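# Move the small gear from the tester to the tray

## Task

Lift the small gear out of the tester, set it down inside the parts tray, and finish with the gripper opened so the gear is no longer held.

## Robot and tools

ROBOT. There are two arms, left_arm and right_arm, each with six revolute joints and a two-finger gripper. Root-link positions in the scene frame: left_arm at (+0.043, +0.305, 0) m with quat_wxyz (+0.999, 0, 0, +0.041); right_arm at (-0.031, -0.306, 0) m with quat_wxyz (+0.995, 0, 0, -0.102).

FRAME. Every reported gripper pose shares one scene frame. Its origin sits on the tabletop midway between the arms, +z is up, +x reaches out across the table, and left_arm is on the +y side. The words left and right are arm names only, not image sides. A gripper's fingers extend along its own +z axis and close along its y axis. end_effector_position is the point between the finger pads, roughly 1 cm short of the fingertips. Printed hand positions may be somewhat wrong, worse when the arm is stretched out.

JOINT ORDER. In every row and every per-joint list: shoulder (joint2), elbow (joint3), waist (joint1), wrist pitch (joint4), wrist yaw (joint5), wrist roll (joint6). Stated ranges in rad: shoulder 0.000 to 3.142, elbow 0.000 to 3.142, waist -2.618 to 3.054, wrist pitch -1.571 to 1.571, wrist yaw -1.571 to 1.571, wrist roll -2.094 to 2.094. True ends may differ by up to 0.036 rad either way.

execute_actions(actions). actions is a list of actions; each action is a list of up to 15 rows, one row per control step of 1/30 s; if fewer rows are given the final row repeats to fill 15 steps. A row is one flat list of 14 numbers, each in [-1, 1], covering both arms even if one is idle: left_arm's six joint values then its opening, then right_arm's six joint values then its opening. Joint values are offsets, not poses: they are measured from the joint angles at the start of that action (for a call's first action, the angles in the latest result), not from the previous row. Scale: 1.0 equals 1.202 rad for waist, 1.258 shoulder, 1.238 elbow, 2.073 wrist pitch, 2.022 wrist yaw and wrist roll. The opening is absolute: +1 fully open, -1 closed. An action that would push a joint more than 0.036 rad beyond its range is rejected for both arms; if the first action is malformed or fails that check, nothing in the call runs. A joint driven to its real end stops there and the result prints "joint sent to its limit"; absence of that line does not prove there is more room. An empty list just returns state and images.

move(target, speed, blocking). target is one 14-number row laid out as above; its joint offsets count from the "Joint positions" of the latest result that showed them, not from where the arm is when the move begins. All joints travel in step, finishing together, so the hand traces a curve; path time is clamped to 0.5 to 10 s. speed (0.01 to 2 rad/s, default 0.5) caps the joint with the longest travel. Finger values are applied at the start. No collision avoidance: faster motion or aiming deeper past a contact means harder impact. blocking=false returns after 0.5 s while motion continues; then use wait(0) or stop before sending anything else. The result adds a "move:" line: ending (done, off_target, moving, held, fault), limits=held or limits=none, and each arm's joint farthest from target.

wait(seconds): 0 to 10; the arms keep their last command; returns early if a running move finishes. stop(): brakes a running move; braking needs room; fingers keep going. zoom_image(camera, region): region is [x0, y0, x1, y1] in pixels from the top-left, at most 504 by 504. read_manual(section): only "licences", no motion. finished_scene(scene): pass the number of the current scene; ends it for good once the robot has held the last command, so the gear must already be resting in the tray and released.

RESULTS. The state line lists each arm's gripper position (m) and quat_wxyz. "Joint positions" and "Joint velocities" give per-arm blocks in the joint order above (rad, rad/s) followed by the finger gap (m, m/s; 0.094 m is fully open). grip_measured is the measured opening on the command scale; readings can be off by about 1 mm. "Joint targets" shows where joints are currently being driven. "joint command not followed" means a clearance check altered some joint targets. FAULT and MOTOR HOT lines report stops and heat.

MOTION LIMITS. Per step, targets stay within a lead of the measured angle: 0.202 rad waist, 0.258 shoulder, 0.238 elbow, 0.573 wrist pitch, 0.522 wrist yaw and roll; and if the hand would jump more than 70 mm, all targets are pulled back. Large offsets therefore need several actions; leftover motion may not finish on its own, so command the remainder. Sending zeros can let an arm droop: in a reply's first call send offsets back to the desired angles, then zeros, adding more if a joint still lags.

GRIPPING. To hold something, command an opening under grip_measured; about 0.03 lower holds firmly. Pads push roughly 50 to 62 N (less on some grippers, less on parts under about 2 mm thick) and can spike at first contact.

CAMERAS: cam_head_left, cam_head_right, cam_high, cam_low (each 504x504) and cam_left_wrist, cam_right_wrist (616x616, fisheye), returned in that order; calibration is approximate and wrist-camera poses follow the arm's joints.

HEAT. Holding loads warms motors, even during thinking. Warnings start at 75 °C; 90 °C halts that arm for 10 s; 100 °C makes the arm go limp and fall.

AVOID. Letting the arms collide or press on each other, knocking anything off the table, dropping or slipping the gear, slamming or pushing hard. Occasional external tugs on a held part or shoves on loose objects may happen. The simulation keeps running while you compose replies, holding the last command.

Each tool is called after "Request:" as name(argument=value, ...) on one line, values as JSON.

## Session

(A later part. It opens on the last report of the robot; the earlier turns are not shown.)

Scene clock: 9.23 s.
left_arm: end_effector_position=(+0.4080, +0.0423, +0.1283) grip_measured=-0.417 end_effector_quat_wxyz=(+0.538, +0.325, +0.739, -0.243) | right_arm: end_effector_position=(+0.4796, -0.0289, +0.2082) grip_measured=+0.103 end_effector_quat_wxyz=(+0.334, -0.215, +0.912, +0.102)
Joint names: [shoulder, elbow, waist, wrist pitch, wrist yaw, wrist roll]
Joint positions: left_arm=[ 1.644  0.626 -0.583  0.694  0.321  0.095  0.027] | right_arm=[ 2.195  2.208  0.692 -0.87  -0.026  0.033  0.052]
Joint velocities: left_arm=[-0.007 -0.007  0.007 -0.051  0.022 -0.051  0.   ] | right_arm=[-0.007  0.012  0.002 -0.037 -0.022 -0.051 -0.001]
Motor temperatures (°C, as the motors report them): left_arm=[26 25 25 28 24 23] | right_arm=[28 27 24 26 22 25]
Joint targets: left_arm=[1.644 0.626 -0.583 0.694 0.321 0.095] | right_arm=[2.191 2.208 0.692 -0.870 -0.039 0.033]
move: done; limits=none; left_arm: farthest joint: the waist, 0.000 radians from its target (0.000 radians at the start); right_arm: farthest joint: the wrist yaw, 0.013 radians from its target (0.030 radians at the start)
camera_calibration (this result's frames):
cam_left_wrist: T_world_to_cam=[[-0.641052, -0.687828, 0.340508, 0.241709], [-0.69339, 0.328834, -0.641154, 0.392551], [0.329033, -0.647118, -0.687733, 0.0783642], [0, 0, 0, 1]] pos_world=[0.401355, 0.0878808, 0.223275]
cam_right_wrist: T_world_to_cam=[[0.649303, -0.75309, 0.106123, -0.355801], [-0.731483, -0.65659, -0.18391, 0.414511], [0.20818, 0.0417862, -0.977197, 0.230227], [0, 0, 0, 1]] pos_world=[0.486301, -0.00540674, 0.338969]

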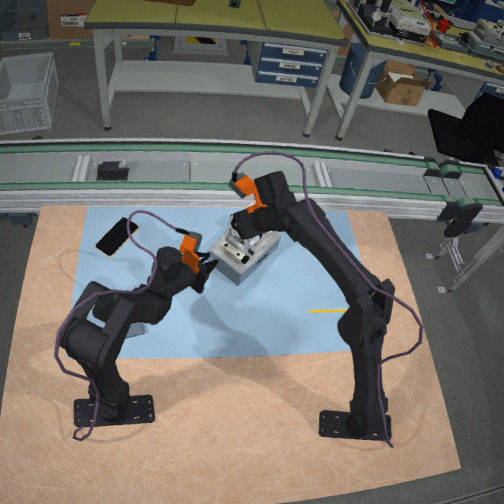

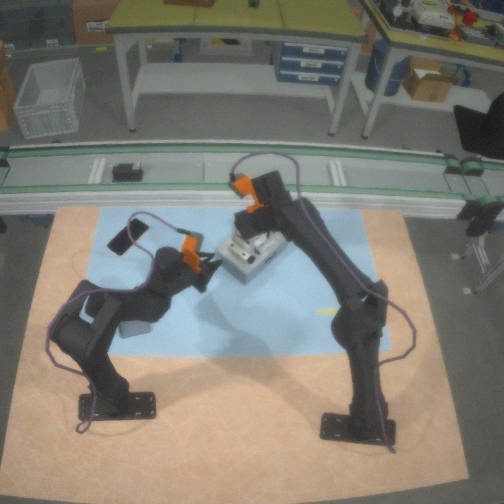

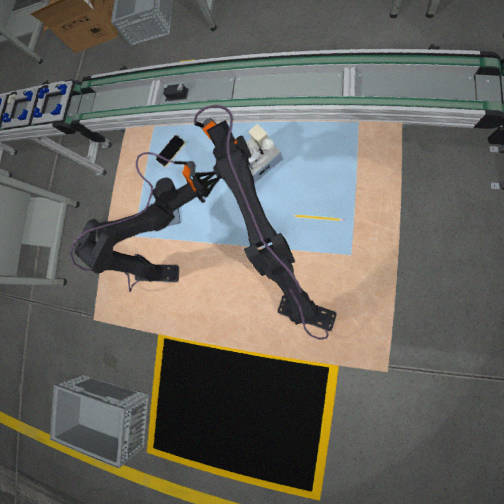

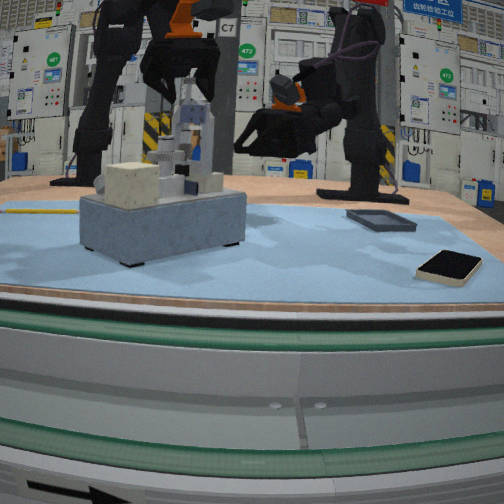

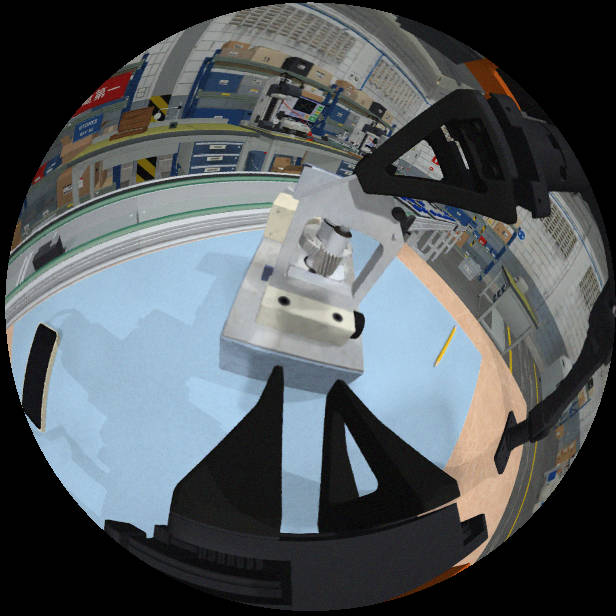

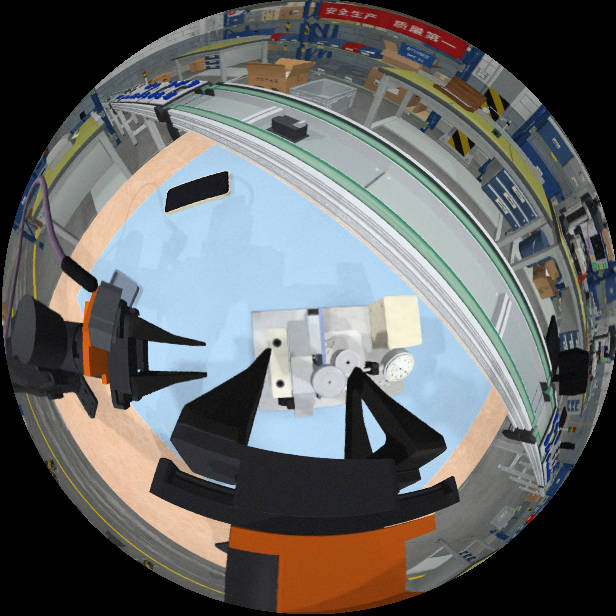

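Request:
execute_actions(actions=[[[0,0,0,0,0,0,-0.42,-0.005,0,0,0,0,0,-0.5]],[[0,0,0,0,0,0,-0.42,0,0,0,0,0,0,-0.8]],[[0,0,0,0,0,0,-0.42,0,0,0,0,0,0,-0.8]]])

Request:
move(target=[0,0,0,0,0,0,-0.42,-0.08,0.06,0,0.018,0,0,-0.8], speed=0.15)

Request:
zoom_image(camera="cam_low", region=[130,40,260,170])

Scene clock: 10.90 s.
left_arm: end_effector_position=(+0.4080, +0.0423, +0.1283) grip_measured=-0.417 end_effector_quat_wxyz=(+0.538, +0.325, +0.739, -0.243) | right_arm: end_effector_position=(+0.4791, -0.0285, +0.2085) grip_measured=-0.607 end_effector_quat_wxyz=(+0.324, -0.190, +0.917, +0.135)
Joint names: [shoulder, elbow, waist, wrist pitch, wrist yaw, wrist roll]
Joint positions: left_arm=[ 1.644  0.626 -0.583  0.694  0.321  0.095  0.027] | right_arm=[ 2.195  2.208  0.675 -0.871 -0.085  0.093  0.018]
Joint velocities: left_arm=[-0.002 -0.007 -0.027 -0.051 -0.037  0.007  0.   ] | right_arm=[-0.007 -0.002 -0.007  0.037  0.037  0.022  0.   ]
Motor temperatures (°C, as the motors report them): left_arm=[26 25 25 28 24 23] | right_arm=[29 27 24 26 22 25]
Joint targets: left_arm=[1.644 0.626 -0.583 0.694 0.321 0.095] | right_arm=[2.195 2.208 0.681 -0.871 -0.064 0.073]
camera_calibration (this result's frames):
cam_left_wrist: T_world_to_cam=[[-0.641052, -0.687828, 0.340508, 0.241709], [-0.69339, 0.328834, -0.641154, 0.392551], [0.329033, -0.647118, -0.687733, 0.0783642], [0, 0, 0, 1]] pos_world=[0.401355, 0.0878808, 0.223275]
cam_right_wrist: T_world_to_cam=[[0.633835, -0.77309, 0.0241918, -0.331217], [-0.754802, -0.625066, -0.198916, 0.4296], [0.168901, 0.10782, -0.979718, 0.25186], [0, 0, 0, 1]] pos_world=[0.49166, -0.0146881, 0.340219]

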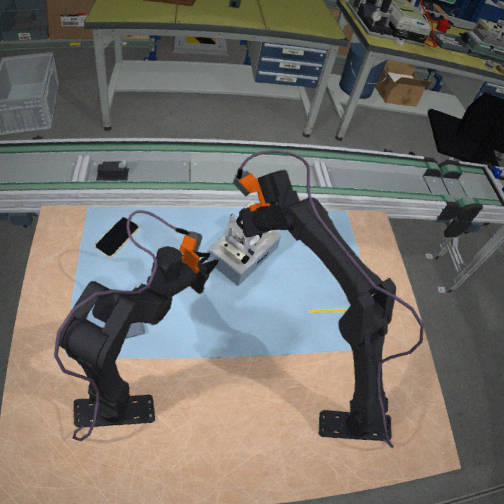

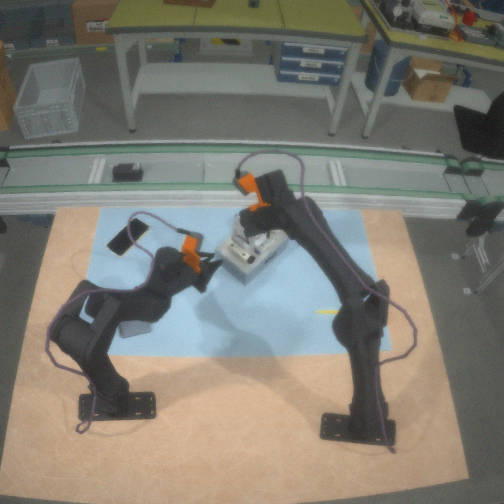

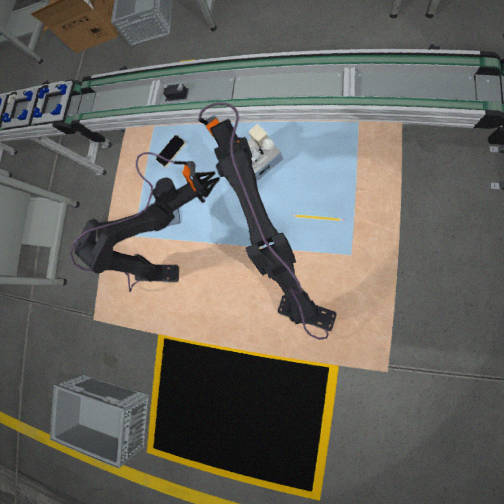

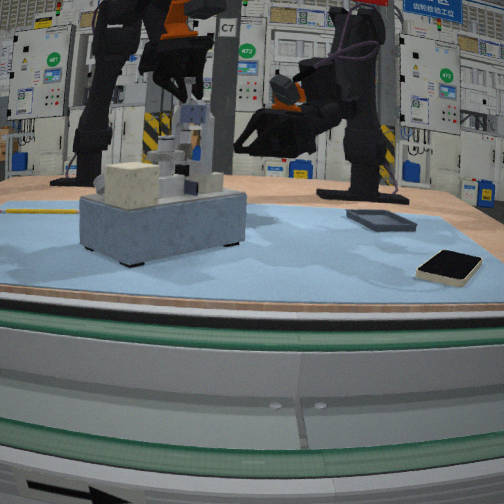

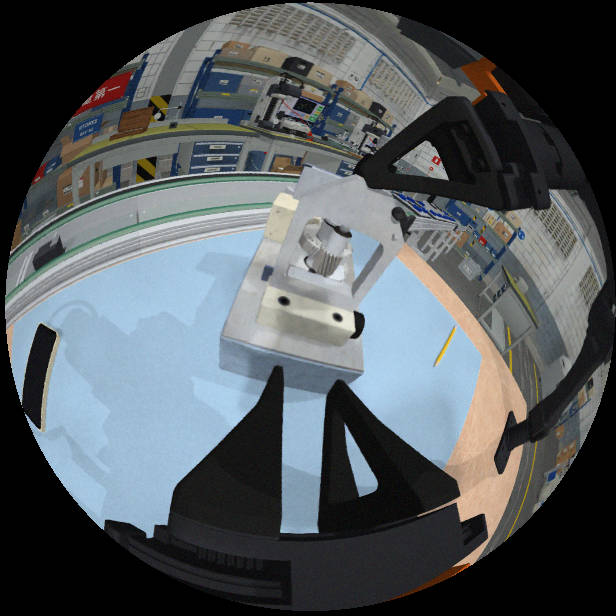

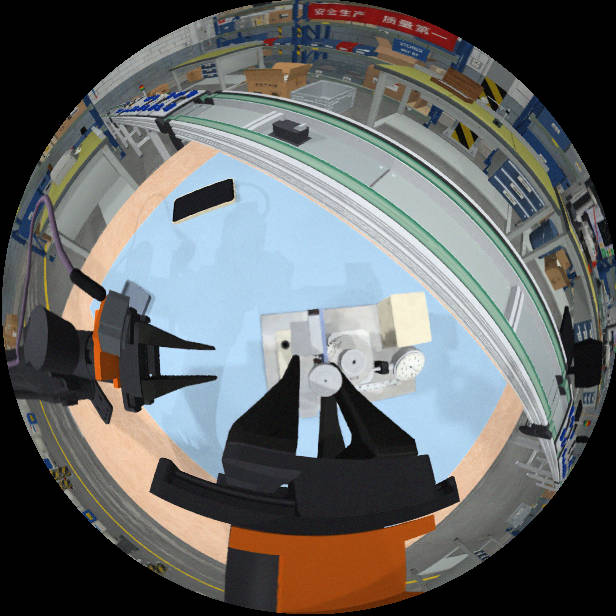

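Scene clock: 11.87 s.
left_arm: end_effector_position=(+0.4080, +0.0423, +0.1283) grip_measured=-0.417 end_effector_quat_wxyz=(+0.538, +0.325, +0.739, -0.243) | right_arm: end_effector_position=(+0.4812, -0.0312, +0.2263) grip_measured=-0.723 end_effector_quat_wxyz=(+0.342, -0.185, +0.911, +0.137)
Joint names: [shoulder, elbow, waist, wrist pitch, wrist yaw, wrist roll]
Joint positions: left_arm=[ 1.644  0.626 -0.583  0.694  0.321  0.095  0.027] | right_arm=[ 2.176  2.225  0.671 -0.869 -0.079  0.096  0.013]
Joint velocities: left_arm=[-0.002  0.007 -0.012 -0.066  0.066 -0.022 -0.   ] | right_arm=[-0.002  0.007  0.007 -0.081 -0.022 -0.037  0.002]
Motor temperatures (°C, as the motors report them): left_arm=[26 25 25 28 24 23] | right_arm=[30 28 24 26 22 25]
Joint targets: left_arm=[1.644 0.626 -0.583 0.694 0.321 0.095] | right_arm=[2.094 2.282 0.675 -0.833 -0.085 0.093]
move: off_target (right_arm); limits=none; left_arm: farthest joint: the waist, 0.000 radians from its target (0.000 radians at the start); right_arm: farthest joint: the shoulder, 0.082 radians from its target (0.100 radians at the start)
camera_calibration (this result's frames):
cam_left_wrist: T_world_to_cam=[[-0.641052, -0.687828, 0.340508, 0.241709], [-0.69339, 0.328834, -0.641154, 0.392551], [0.329033, -0.647118, -0.687733, 0.0783642], [0, 0, 0, 1]] pos_world=[0.401355, 0.0878808, 0.223275]
cam_right_wrist: T_world_to_cam=[[0.625048, -0.779844, 0.0340342, -0.333311], [-0.753573, -0.614214, -0.234243, 0.440805], [0.203577, 0.120766, -0.971582, 0.251094], [0, 0, 0, 1]] pos_world=[0.489397, -0.0195058, 0.358558]

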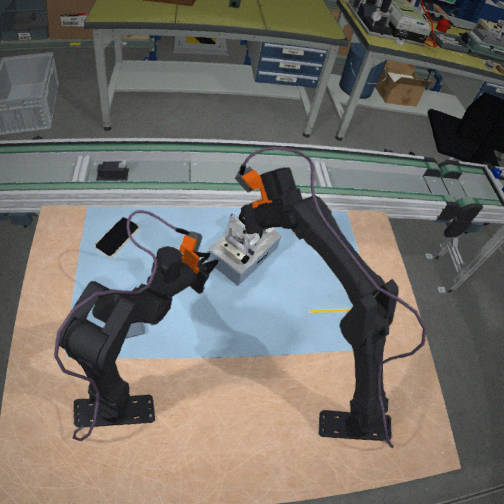

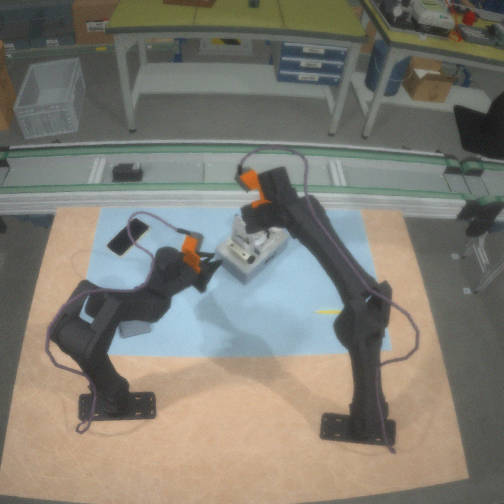

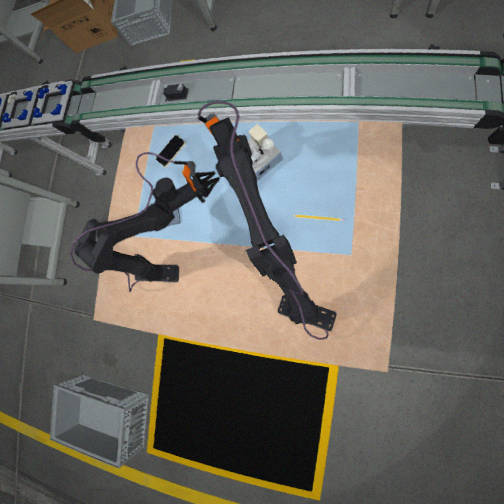

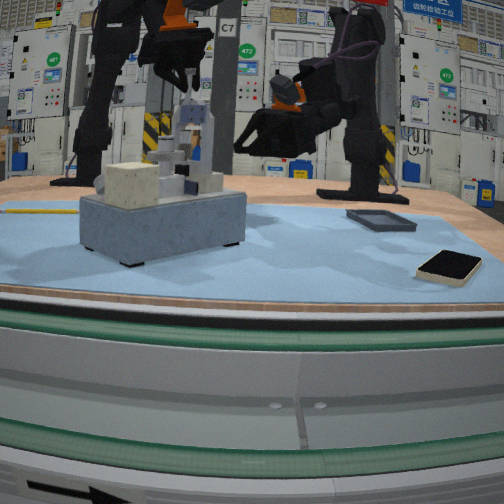

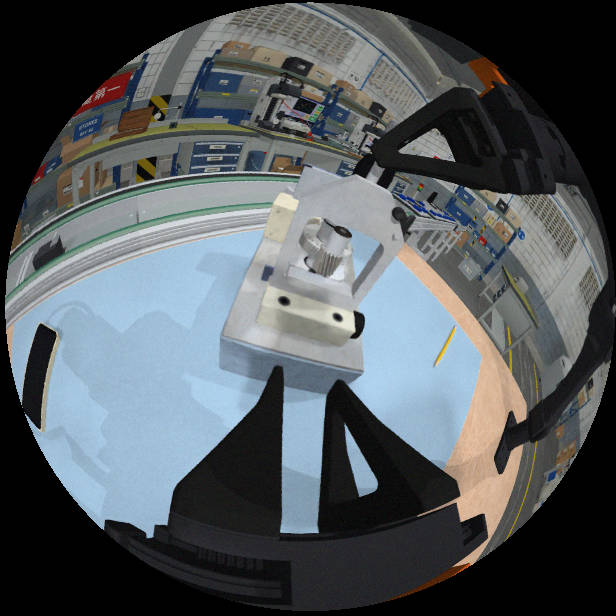

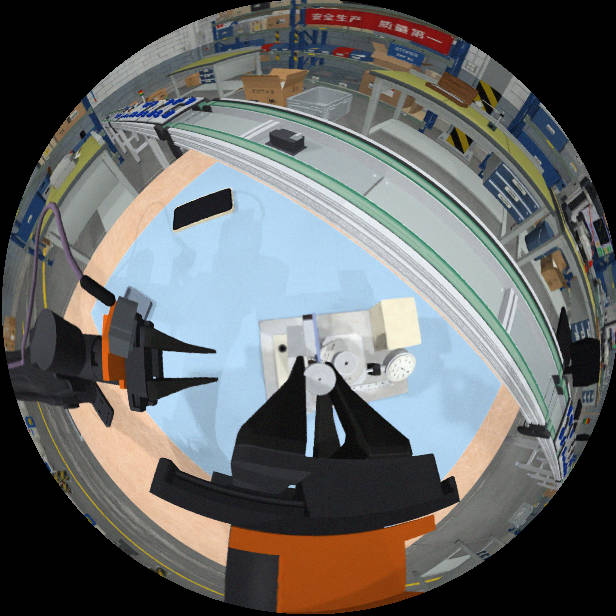

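Region (130, 40, 260, 170) of cam_low's 504x504 image, scaled by 3.877, with more detail than that image has.

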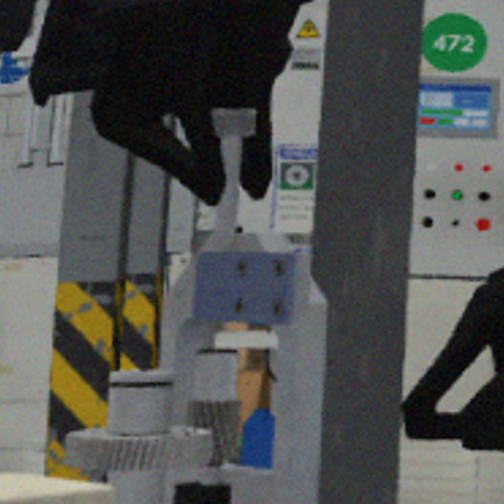

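Request:
move(target=[0.154,0.205,-0.082,-0.01,-0.045,0,-0.42,-0.065,0.046,0,0.017,0,0,-0.8], speed=0.3)

Request:
zoom_image(camera="cam_left_wrist", region=[200,150,450,450])

Scene clock: 14.23 s.
left_arm: end_effector_position=(+0.4419, -0.0119, +0.1307) grip_measured=-0.417 end_effector_quat_wxyz=(+0.548, +0.335, +0.729, -0.237) | right_arm: end_effector_position=(+0.4811, -0.0313, +0.2218) grip_measured=-0.723 end_effector_quat_wxyz=(+0.338, -0.186, +0.913, +0.135)
Joint names: [shoulder, elbow, waist, wrist pitch, wrist yaw, wrist roll]
Joint positions: left_arm=[ 1.835  0.852 -0.673  0.682  0.237  0.095  0.027] | right_arm=[ 2.18   2.219  0.671 -0.868 -0.079  0.095  0.013]
Joint velocities: left_arm=[ 0.002 -0.007 -0.007 -0.022 -0.11  -0.095 -0.   ] | right_arm=[ 0.007  0.002 -0.007  0.037  0.051 -0.007 -0.   ]
Motor temperatures (°C, as the motors report them): left_arm=[26 25 25 28 24 23] | right_arm=[33 29 24 27 22 25]
Joint targets: left_arm=[1.838 0.879 -0.681 0.673 0.230 0.095] | right_arm=[2.095 2.282 0.671 -0.835 -0.079 0.096]
move: off_target (left_arm, right_arm); limits=none; left_arm: farthest joint: the elbow, 0.028 radians from its target (0.254 radians at the start); right_arm: farthest joint: the shoulder, 0.086 radians from its target (0.082 radians at the start)
camera_calibration (this result's frames):
cam_left_wrist: T_world_to_cam=[[-0.659229, -0.684302, 0.311685, 0.237202], [-0.667625, 0.341944, -0.661325, 0.426811], [0.345968, -0.644054, -0.682277, 0.0257286], [0, 0, 0, 1]] pos_world=[0.432419, 0.0329429, 0.225883]
cam_right_wrist: T_world_to_cam=[[0.625744, -0.779319, 0.0332519, -0.333344], [-0.754892, -0.615764, -0.225771, 0.43833], [0.196423, 0.116173, -0.973613, 0.25051], [0, 0, 0, 1]] pos_world=[0.490274, -0.0189765, 0.353946]

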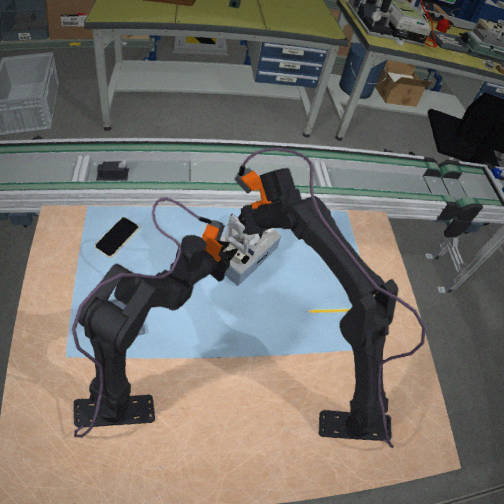

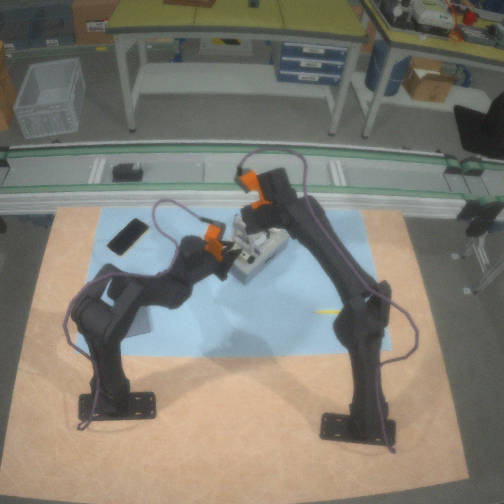

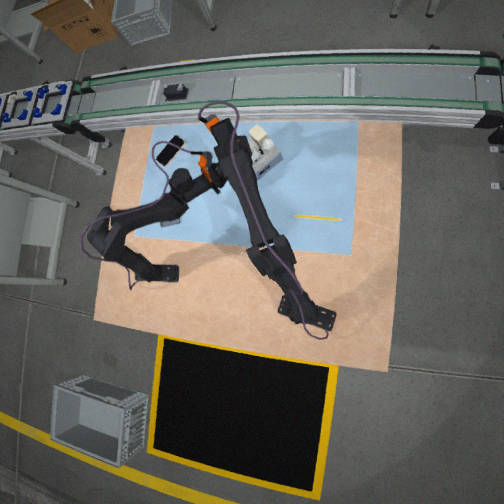

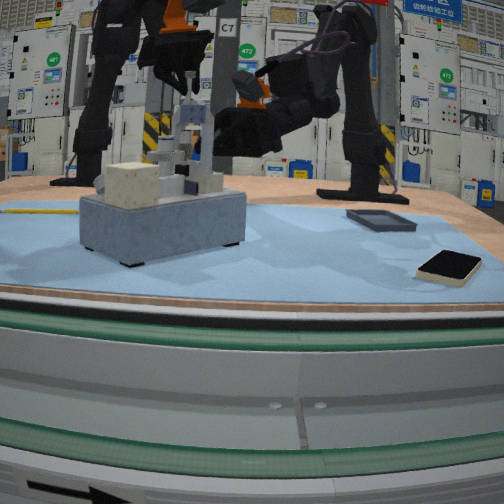

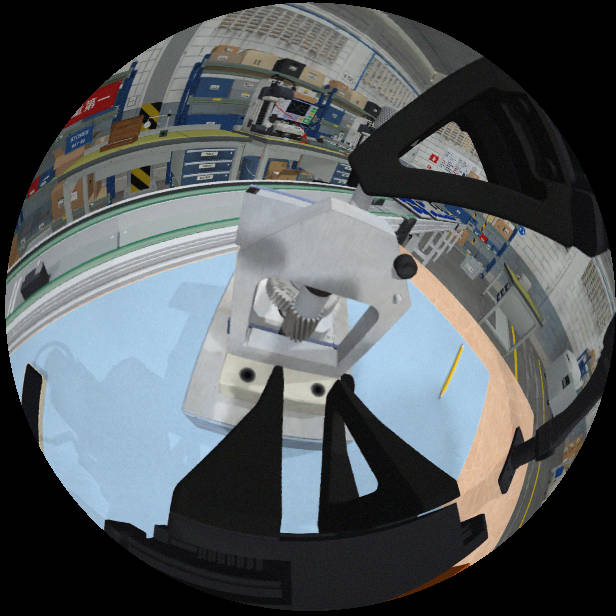

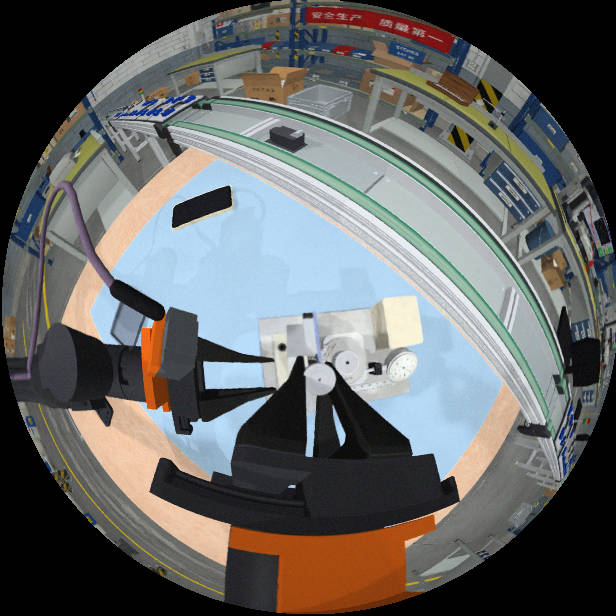

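Region (200, 150, 450, 450) of cam_left_wrist's 616x616 image, scaled by 1.680, with more detail than that image has.

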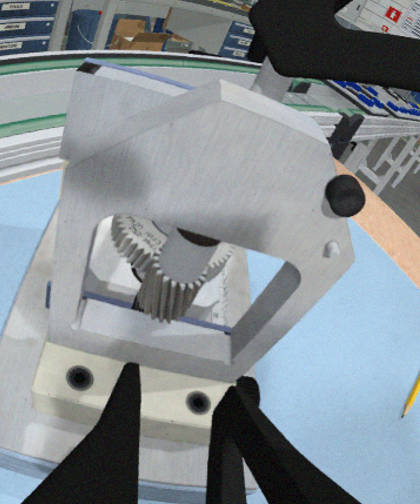

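Request:
move(target=[0.07,0.13,-0.015,-0.025,0,0,-0.42,-0.09,0.06,0,0.02,0,0,-0.8], speed=0.15)

Request:
zoom_image(camera="cam_left_wrist", region=[200,200,450,450])

Request:
zoom_image(camera="cam_low", region=[130,60,260,190])

Scene clock: 16.07 s.
left_arm: end_effector_position=(+0.4638, -0.0319, +0.1342) grip_measured=-0.417 end_effector_quat_wxyz=(+0.549, +0.338, +0.726, -0.239) | right_arm: end_effector_position=(+0.4812, -0.0313, +0.2235) grip_measured=-0.723 end_effector_quat_wxyz=(+0.340, -0.186, +0.912, +0.136)
Joint names: [shoulder, elbow, waist, wrist pitch, wrist yaw, wrist roll]
Joint positions: left_arm=[ 1.92   0.985 -0.682  0.64   0.236  0.095  0.027] | right_arm=[ 2.177  2.217  0.671 -0.865 -0.079  0.094  0.013]
Joint velocities: left_arm=[-0.002  0.007 -0.017 -0.051 -0.022  0.037 -0.   ] | right_arm=[-0.007 -0.022 -0.022 -0.007 -0.022 -0.007  0.   ]
Motor temperatures (°C, as the motors report them): left_arm=[26 25 25 28 24 23] | right_arm=[35 29 24 27 22 25]
Joint targets: left_arm=[1.923 1.013 -0.691 0.631 0.237 0.095] | right_arm=[2.089 2.277 0.671 -0.834 -0.079 0.094]
move: off_target (left_arm, right_arm); limits=none; left_arm: farthest joint: the elbow, 0.028 radians from its target (0.161 radians at the start); right_arm: farthest joint: the shoulder, 0.110 radians from its target (0.113 radians at the start)
camera_calibration (this result's frames):
cam_left_wrist: T_world_to_cam=[[-0.665865, -0.67835, 0.310588, 0.2403], [-0.661976, 0.345174, -0.665314, 0.448646], [0.344109, -0.648611, -0.678891, 0.00790354], [0, 0, 0, 1]] pos_world=[0.454281, 0.013273, 0.229222]
cam_right_wrist: T_world_to_cam=[[0.626031, -0.779024, 0.0347265, -0.333868], [-0.75355, -0.615816, -0.23007, 0.439064], [0.200615, 0.117863, -0.972554, 0.249946], [0, 0, 0, 1]] pos_world=[0.489726, -0.0191673, 0.355695]

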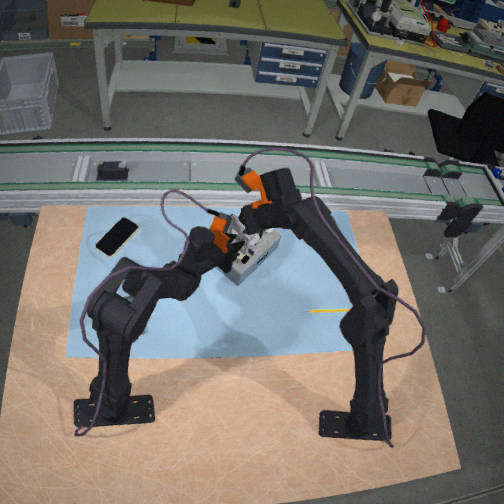

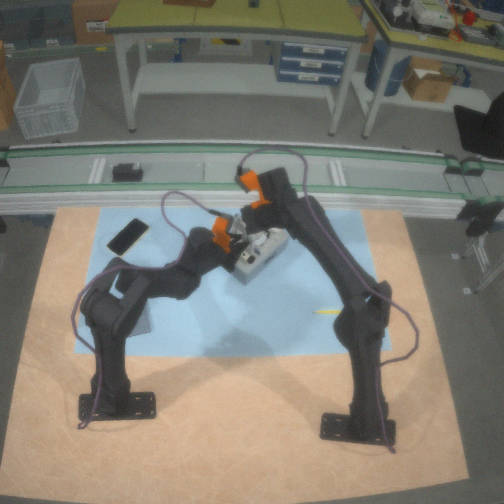

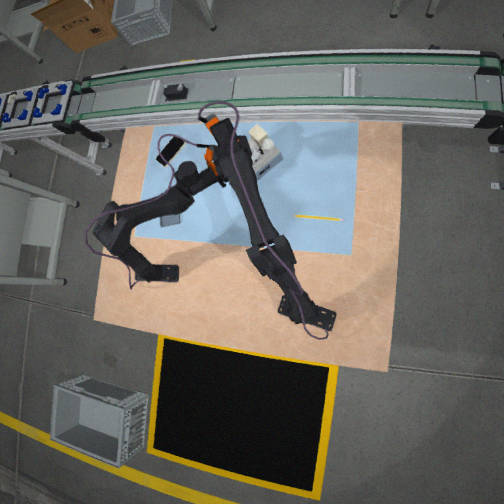

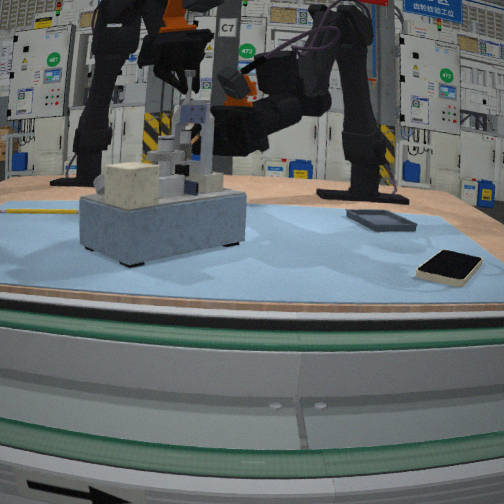

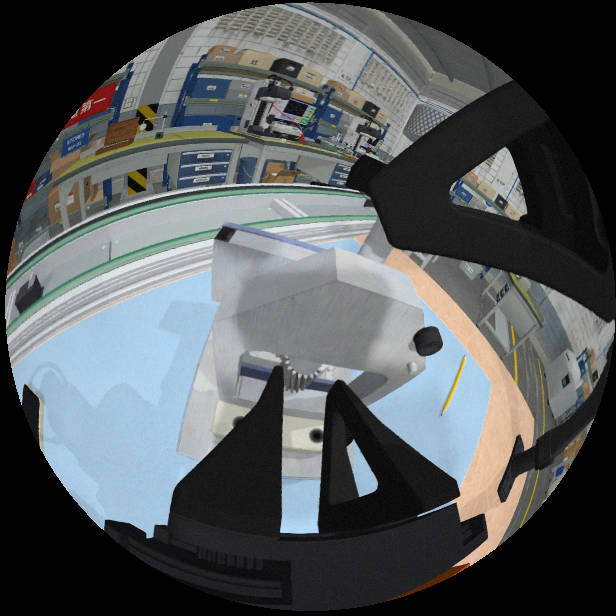

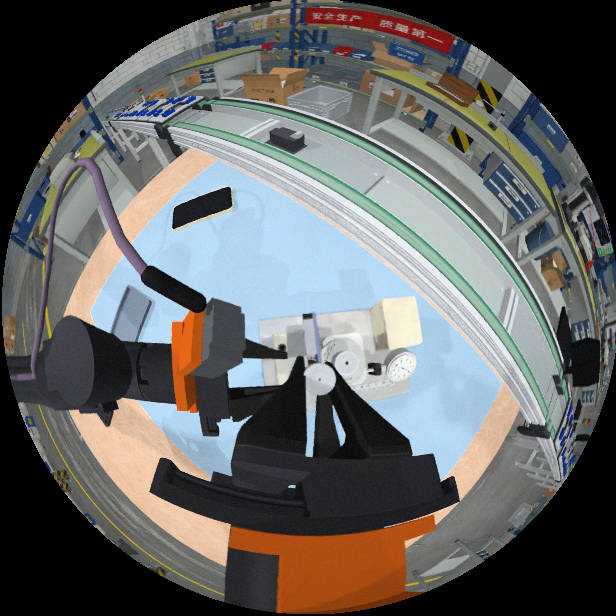

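Region (200, 200, 450, 450) of cam_left_wrist's 616x616 image, scaled by 2.016, with more detail than that image has.

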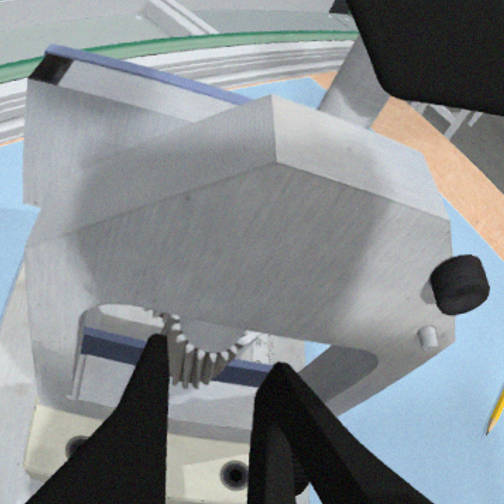

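Region (130, 60, 260, 190) of cam_low's 504x504 image, scaled by 3.877, with more detail than that image has.

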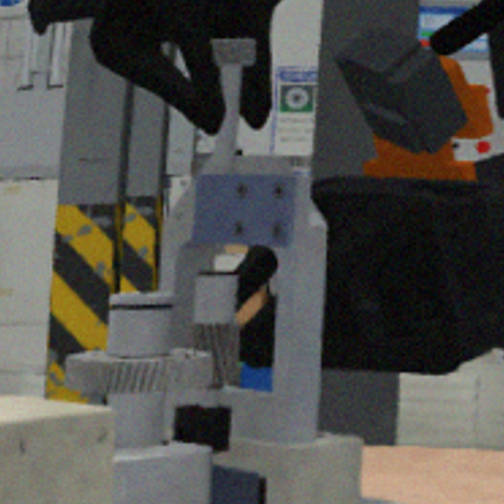

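Request:
move(target=[0.047,0.068,0.015,-0.01,0,0,-0.42,-0.09,0.06,0,0.02,0,0,-0.8], speed=0.12)

Request:
zoom_image(camera="cam_left_wrist", region=[200,250,450,450])

Request:
zoom_image(camera="cam_low", region=[130,60,260,190])

Scene clock: 17.50 s.
left_arm: end_effector_position=(+0.4774, -0.0358, +0.1268) grip_measured=-0.417 end_effector_quat_wxyz=(+0.546, +0.335, +0.730, -0.237) | right_arm: end_effector_position=(+0.4812, -0.0314, +0.2232) grip_measured=-0.723 end_effector_quat_wxyz=(+0.340, -0.186, +0.912, +0.136)
Joint names: [shoulder, elbow, waist, wrist pitch, wrist yaw, wrist roll]
Joint positions: left_arm=[ 1.976  1.041 -0.673  0.631  0.237  0.095  0.027] | right_arm=[ 2.176  2.214  0.671 -0.863 -0.079  0.093  0.013]
Joint velocities: left_arm=[ 0.002 -0.007 -0.002 -0.022  0.037  0.022  0.001] | right_arm=[ 0.007  0.002 -0.022 -0.022 -0.007 -0.022 -0.   ]
Motor temperatures (°C, as the motors report them): left_arm=[26 26 25 29 24 23] | right_arm=[36 29 24 27 22 25]
Joint targets: left_arm=[1.979 1.069 -0.663 0.619 0.236 0.095] | right_arm=[2.088 2.274 0.671 -0.833 -0.079 0.094]
move: off_target (left_arm, right_arm); limits=none; left_arm: farthest joint: the elbow, 0.028 radians from its target (0.084 radians at the start); right_arm: farthest joint: the shoulder, 0.112 radians from its target (0.113 radians at the start)
camera_calibration (this result's frames):
cam_left_wrist: T_world_to_cam=[[-0.658569, -0.68463, 0.312359, 0.245063], [-0.669423, 0.343388, -0.658754, 0.456661], [0.343742, -0.642936, -0.684452, -0.00329998], [0, 0, 0, 1]] pos_world=[0.468225, 0.00884378, 0.222021]
cam_right_wrist: T_world_to_cam=[[0.626026, -0.779001, 0.0353387, -0.33405], [-0.753398, -0.6159, -0.230346, 0.438943], [0.201205, 0.117579, -0.972467, 0.24942], [0, 0, 0, 1]] pos_world=[0.489638, -0.0192075, 0.355466]

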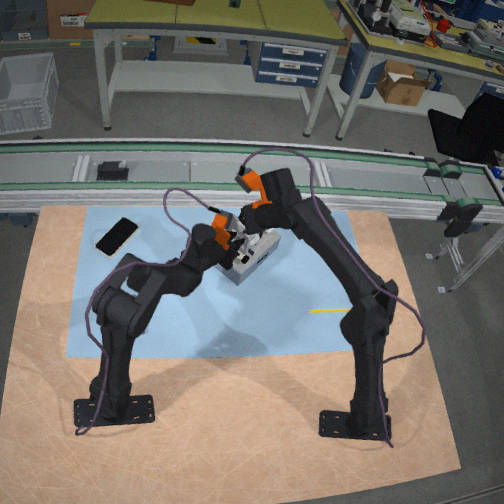

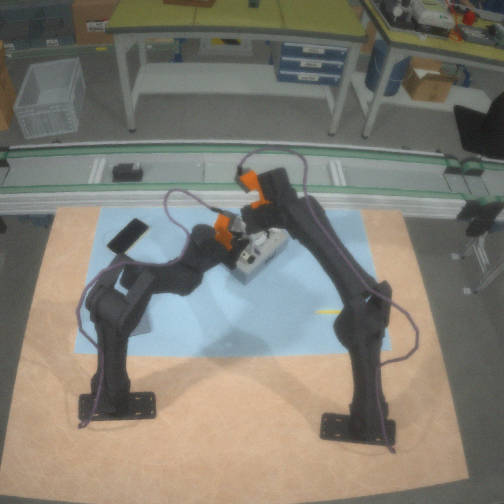

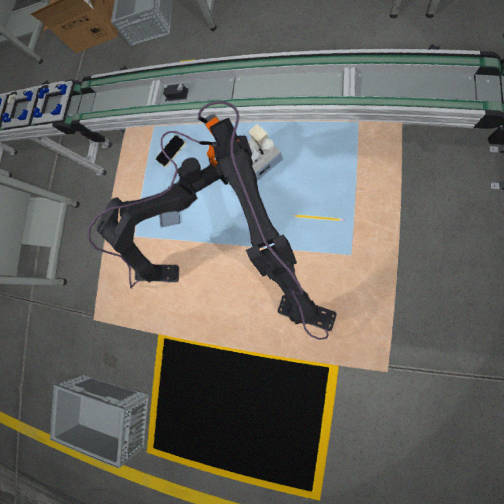

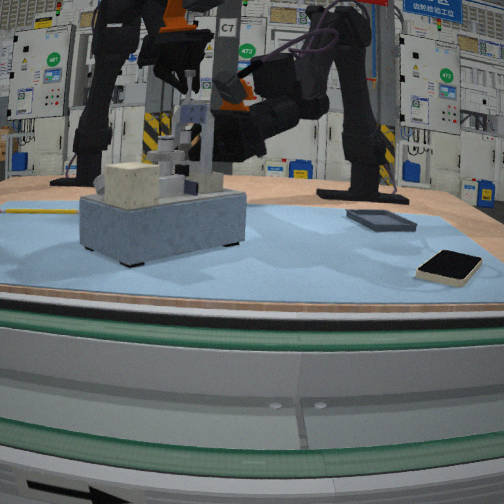

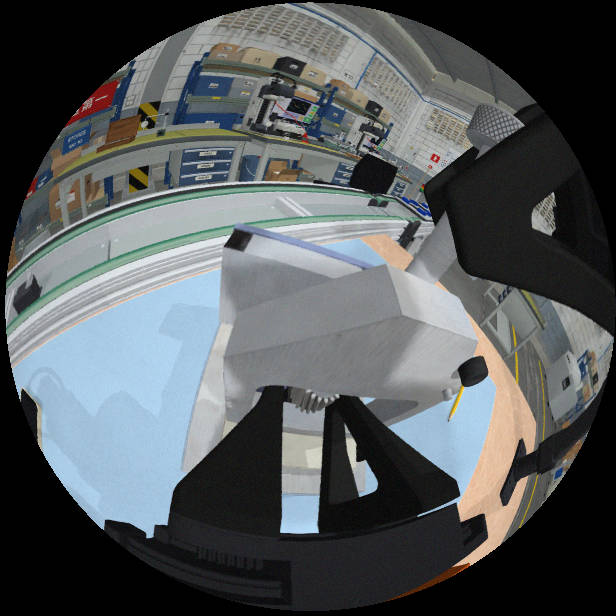

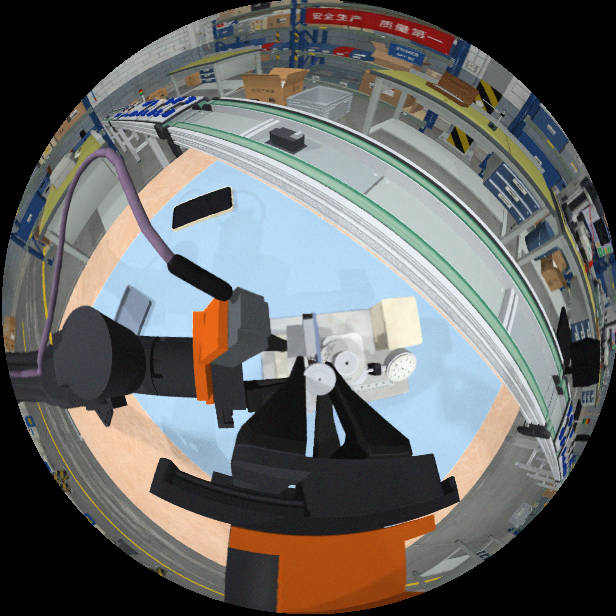

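Region (200, 250, 450, 450) of cam_left_wrist's 616x616 image, scaled by 2.016, with more detail than that image has; it fills the top 403 rows of this view, and the rest is white.

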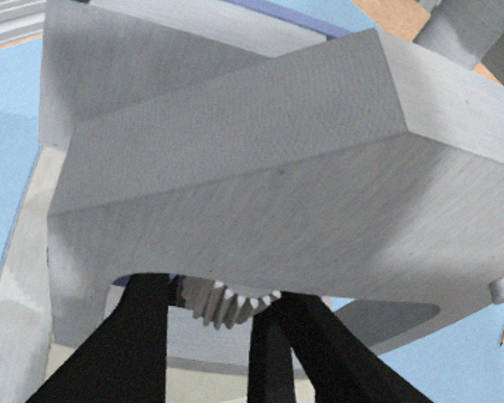

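Region (130, 60, 260, 190) of cam_low's 504x504 image, scaled by 3.877, with more detail than that image has.

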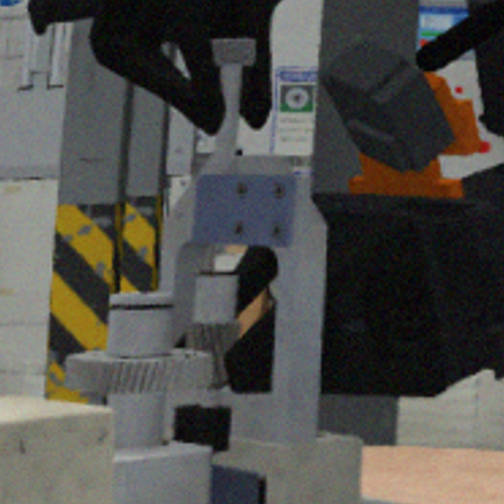

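Centred; try closing.

Request:
execute_actions(actions=[[[0,0,0,0,0,0,-0.6,-0.09,0.06,0,0.02,0,0,-0.8]],[[0,0,0,0,0,0,-0.7,0,0,0,0,0,0,-0.8]],[[0,0,0,0,0,0,-0.7,-0.09,0.06,0,0.02,0,0,-0.8]]])

Request:
zoom_image(camera="cam_low", region=[130,60,260,190])

Scene clock: 19.37 s.
left_arm: end_effector_position=(+0.4755, -0.0378, +0.1269) grip_measured=-0.633 end_effector_quat_wxyz=(+0.545, +0.339, +0.728, -0.241) | right_arm: end_effector_position=(+0.4812, -0.0312, +0.2222) grip_measured=-0.723 end_effector_quat_wxyz=(+0.340, -0.186, +0.912, +0.136)
Joint names: [shoulder, elbow, waist, wrist pitch, wrist yaw, wrist roll]
Joint positions: left_arm=[ 1.976  1.041 -0.675  0.631  0.247  0.095  0.017] | right_arm=[ 2.175  2.21   0.671 -0.859 -0.079  0.093  0.013]
Joint velocities: left_arm=[-0.002 -0.017  0.002 -0.022  0.007 -0.007  0.   ] | right_arm=[-0.007 -0.002 -0.027 -0.037  0.007  0.066  0.001]
Motor temperatures (°C, as the motors report them): left_arm=[27 26 25 29 24 23] | right_arm=[37 30 24 27 22 25]
Joint targets: left_arm=[1.976 1.041 -0.675 0.631 0.247 0.095] | right_arm=[2.090 2.273 0.671 -0.829 -0.079 0.093]
camera_calibration (this result's frames):
cam_left_wrist: T_world_to_cam=[[-0.665787, -0.676327, 0.315133, 0.24575], [-0.666576, 0.349362, -0.6585, 0.454977], [0.335266, -0.648481, -0.683425, -0.000155544], [0, 0, 0, 1]] pos_world=[0.466946, 0.00715503, 0.222052]
cam_right_wrist: T_world_to_cam=[[0.626456, -0.778659, 0.0352437, -0.334151], [-0.753141, -0.616337, -0.230017, 0.438638], [0.200827, 0.117552, -0.972548, 0.248594], [0, 0, 0, 1]] pos_world=[0.489763, -0.0190642, 0.354441]

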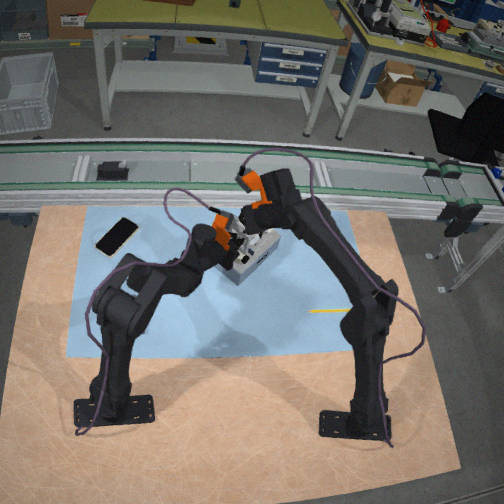

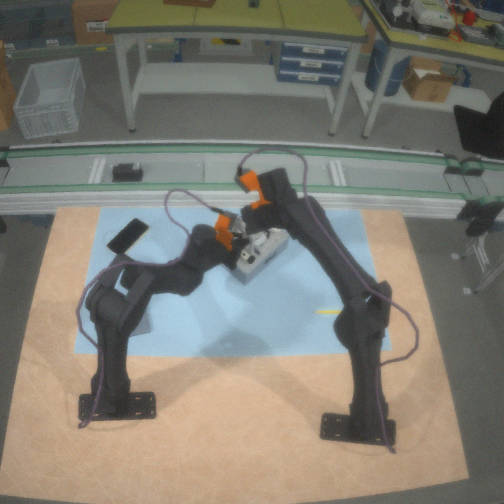

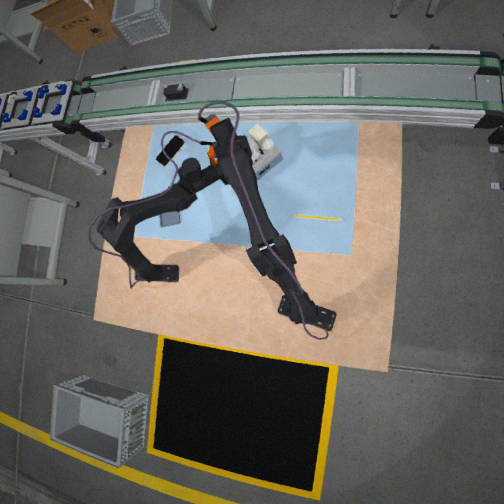

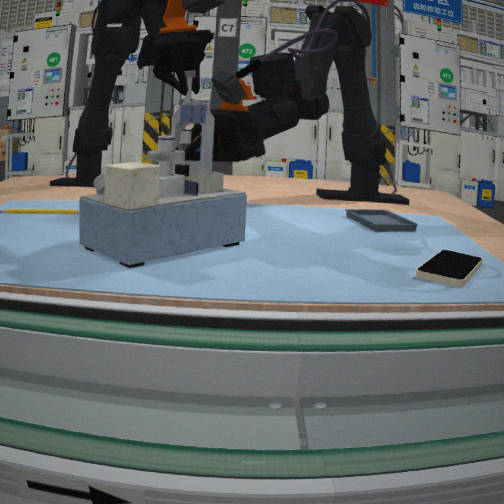

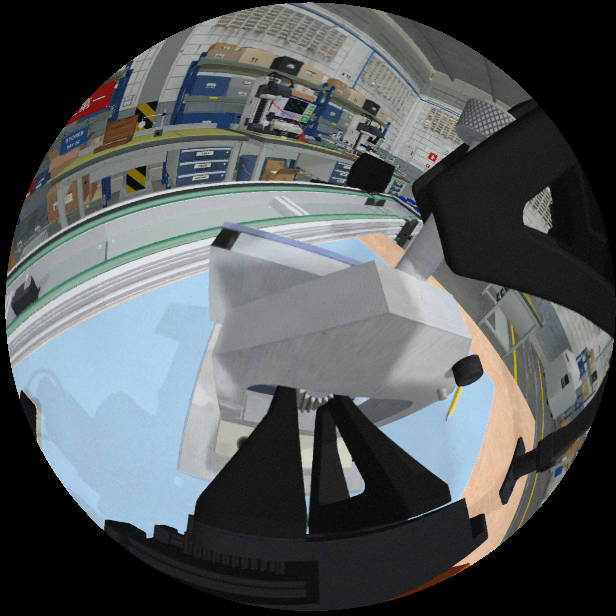

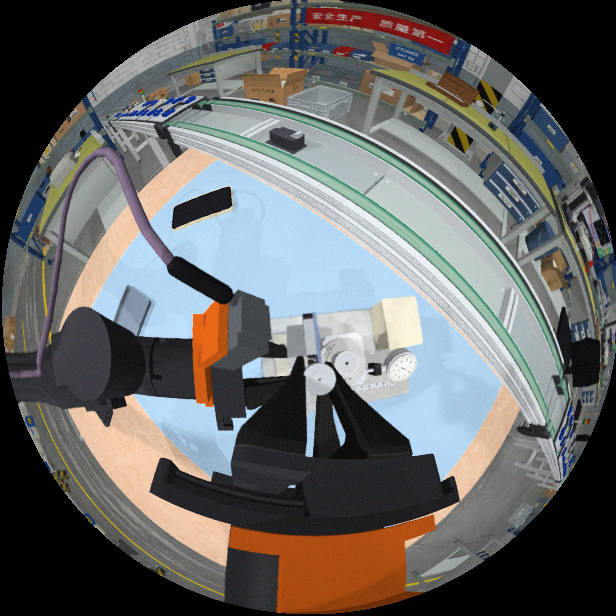

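Region (130, 60, 260, 190) of cam_low's 504x504 image, scaled by 3.877, with more detail than that image has.

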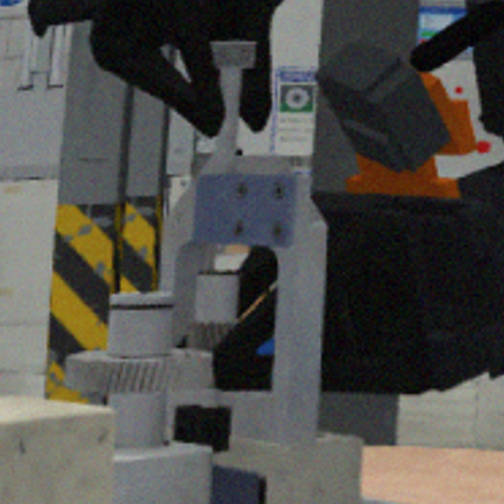

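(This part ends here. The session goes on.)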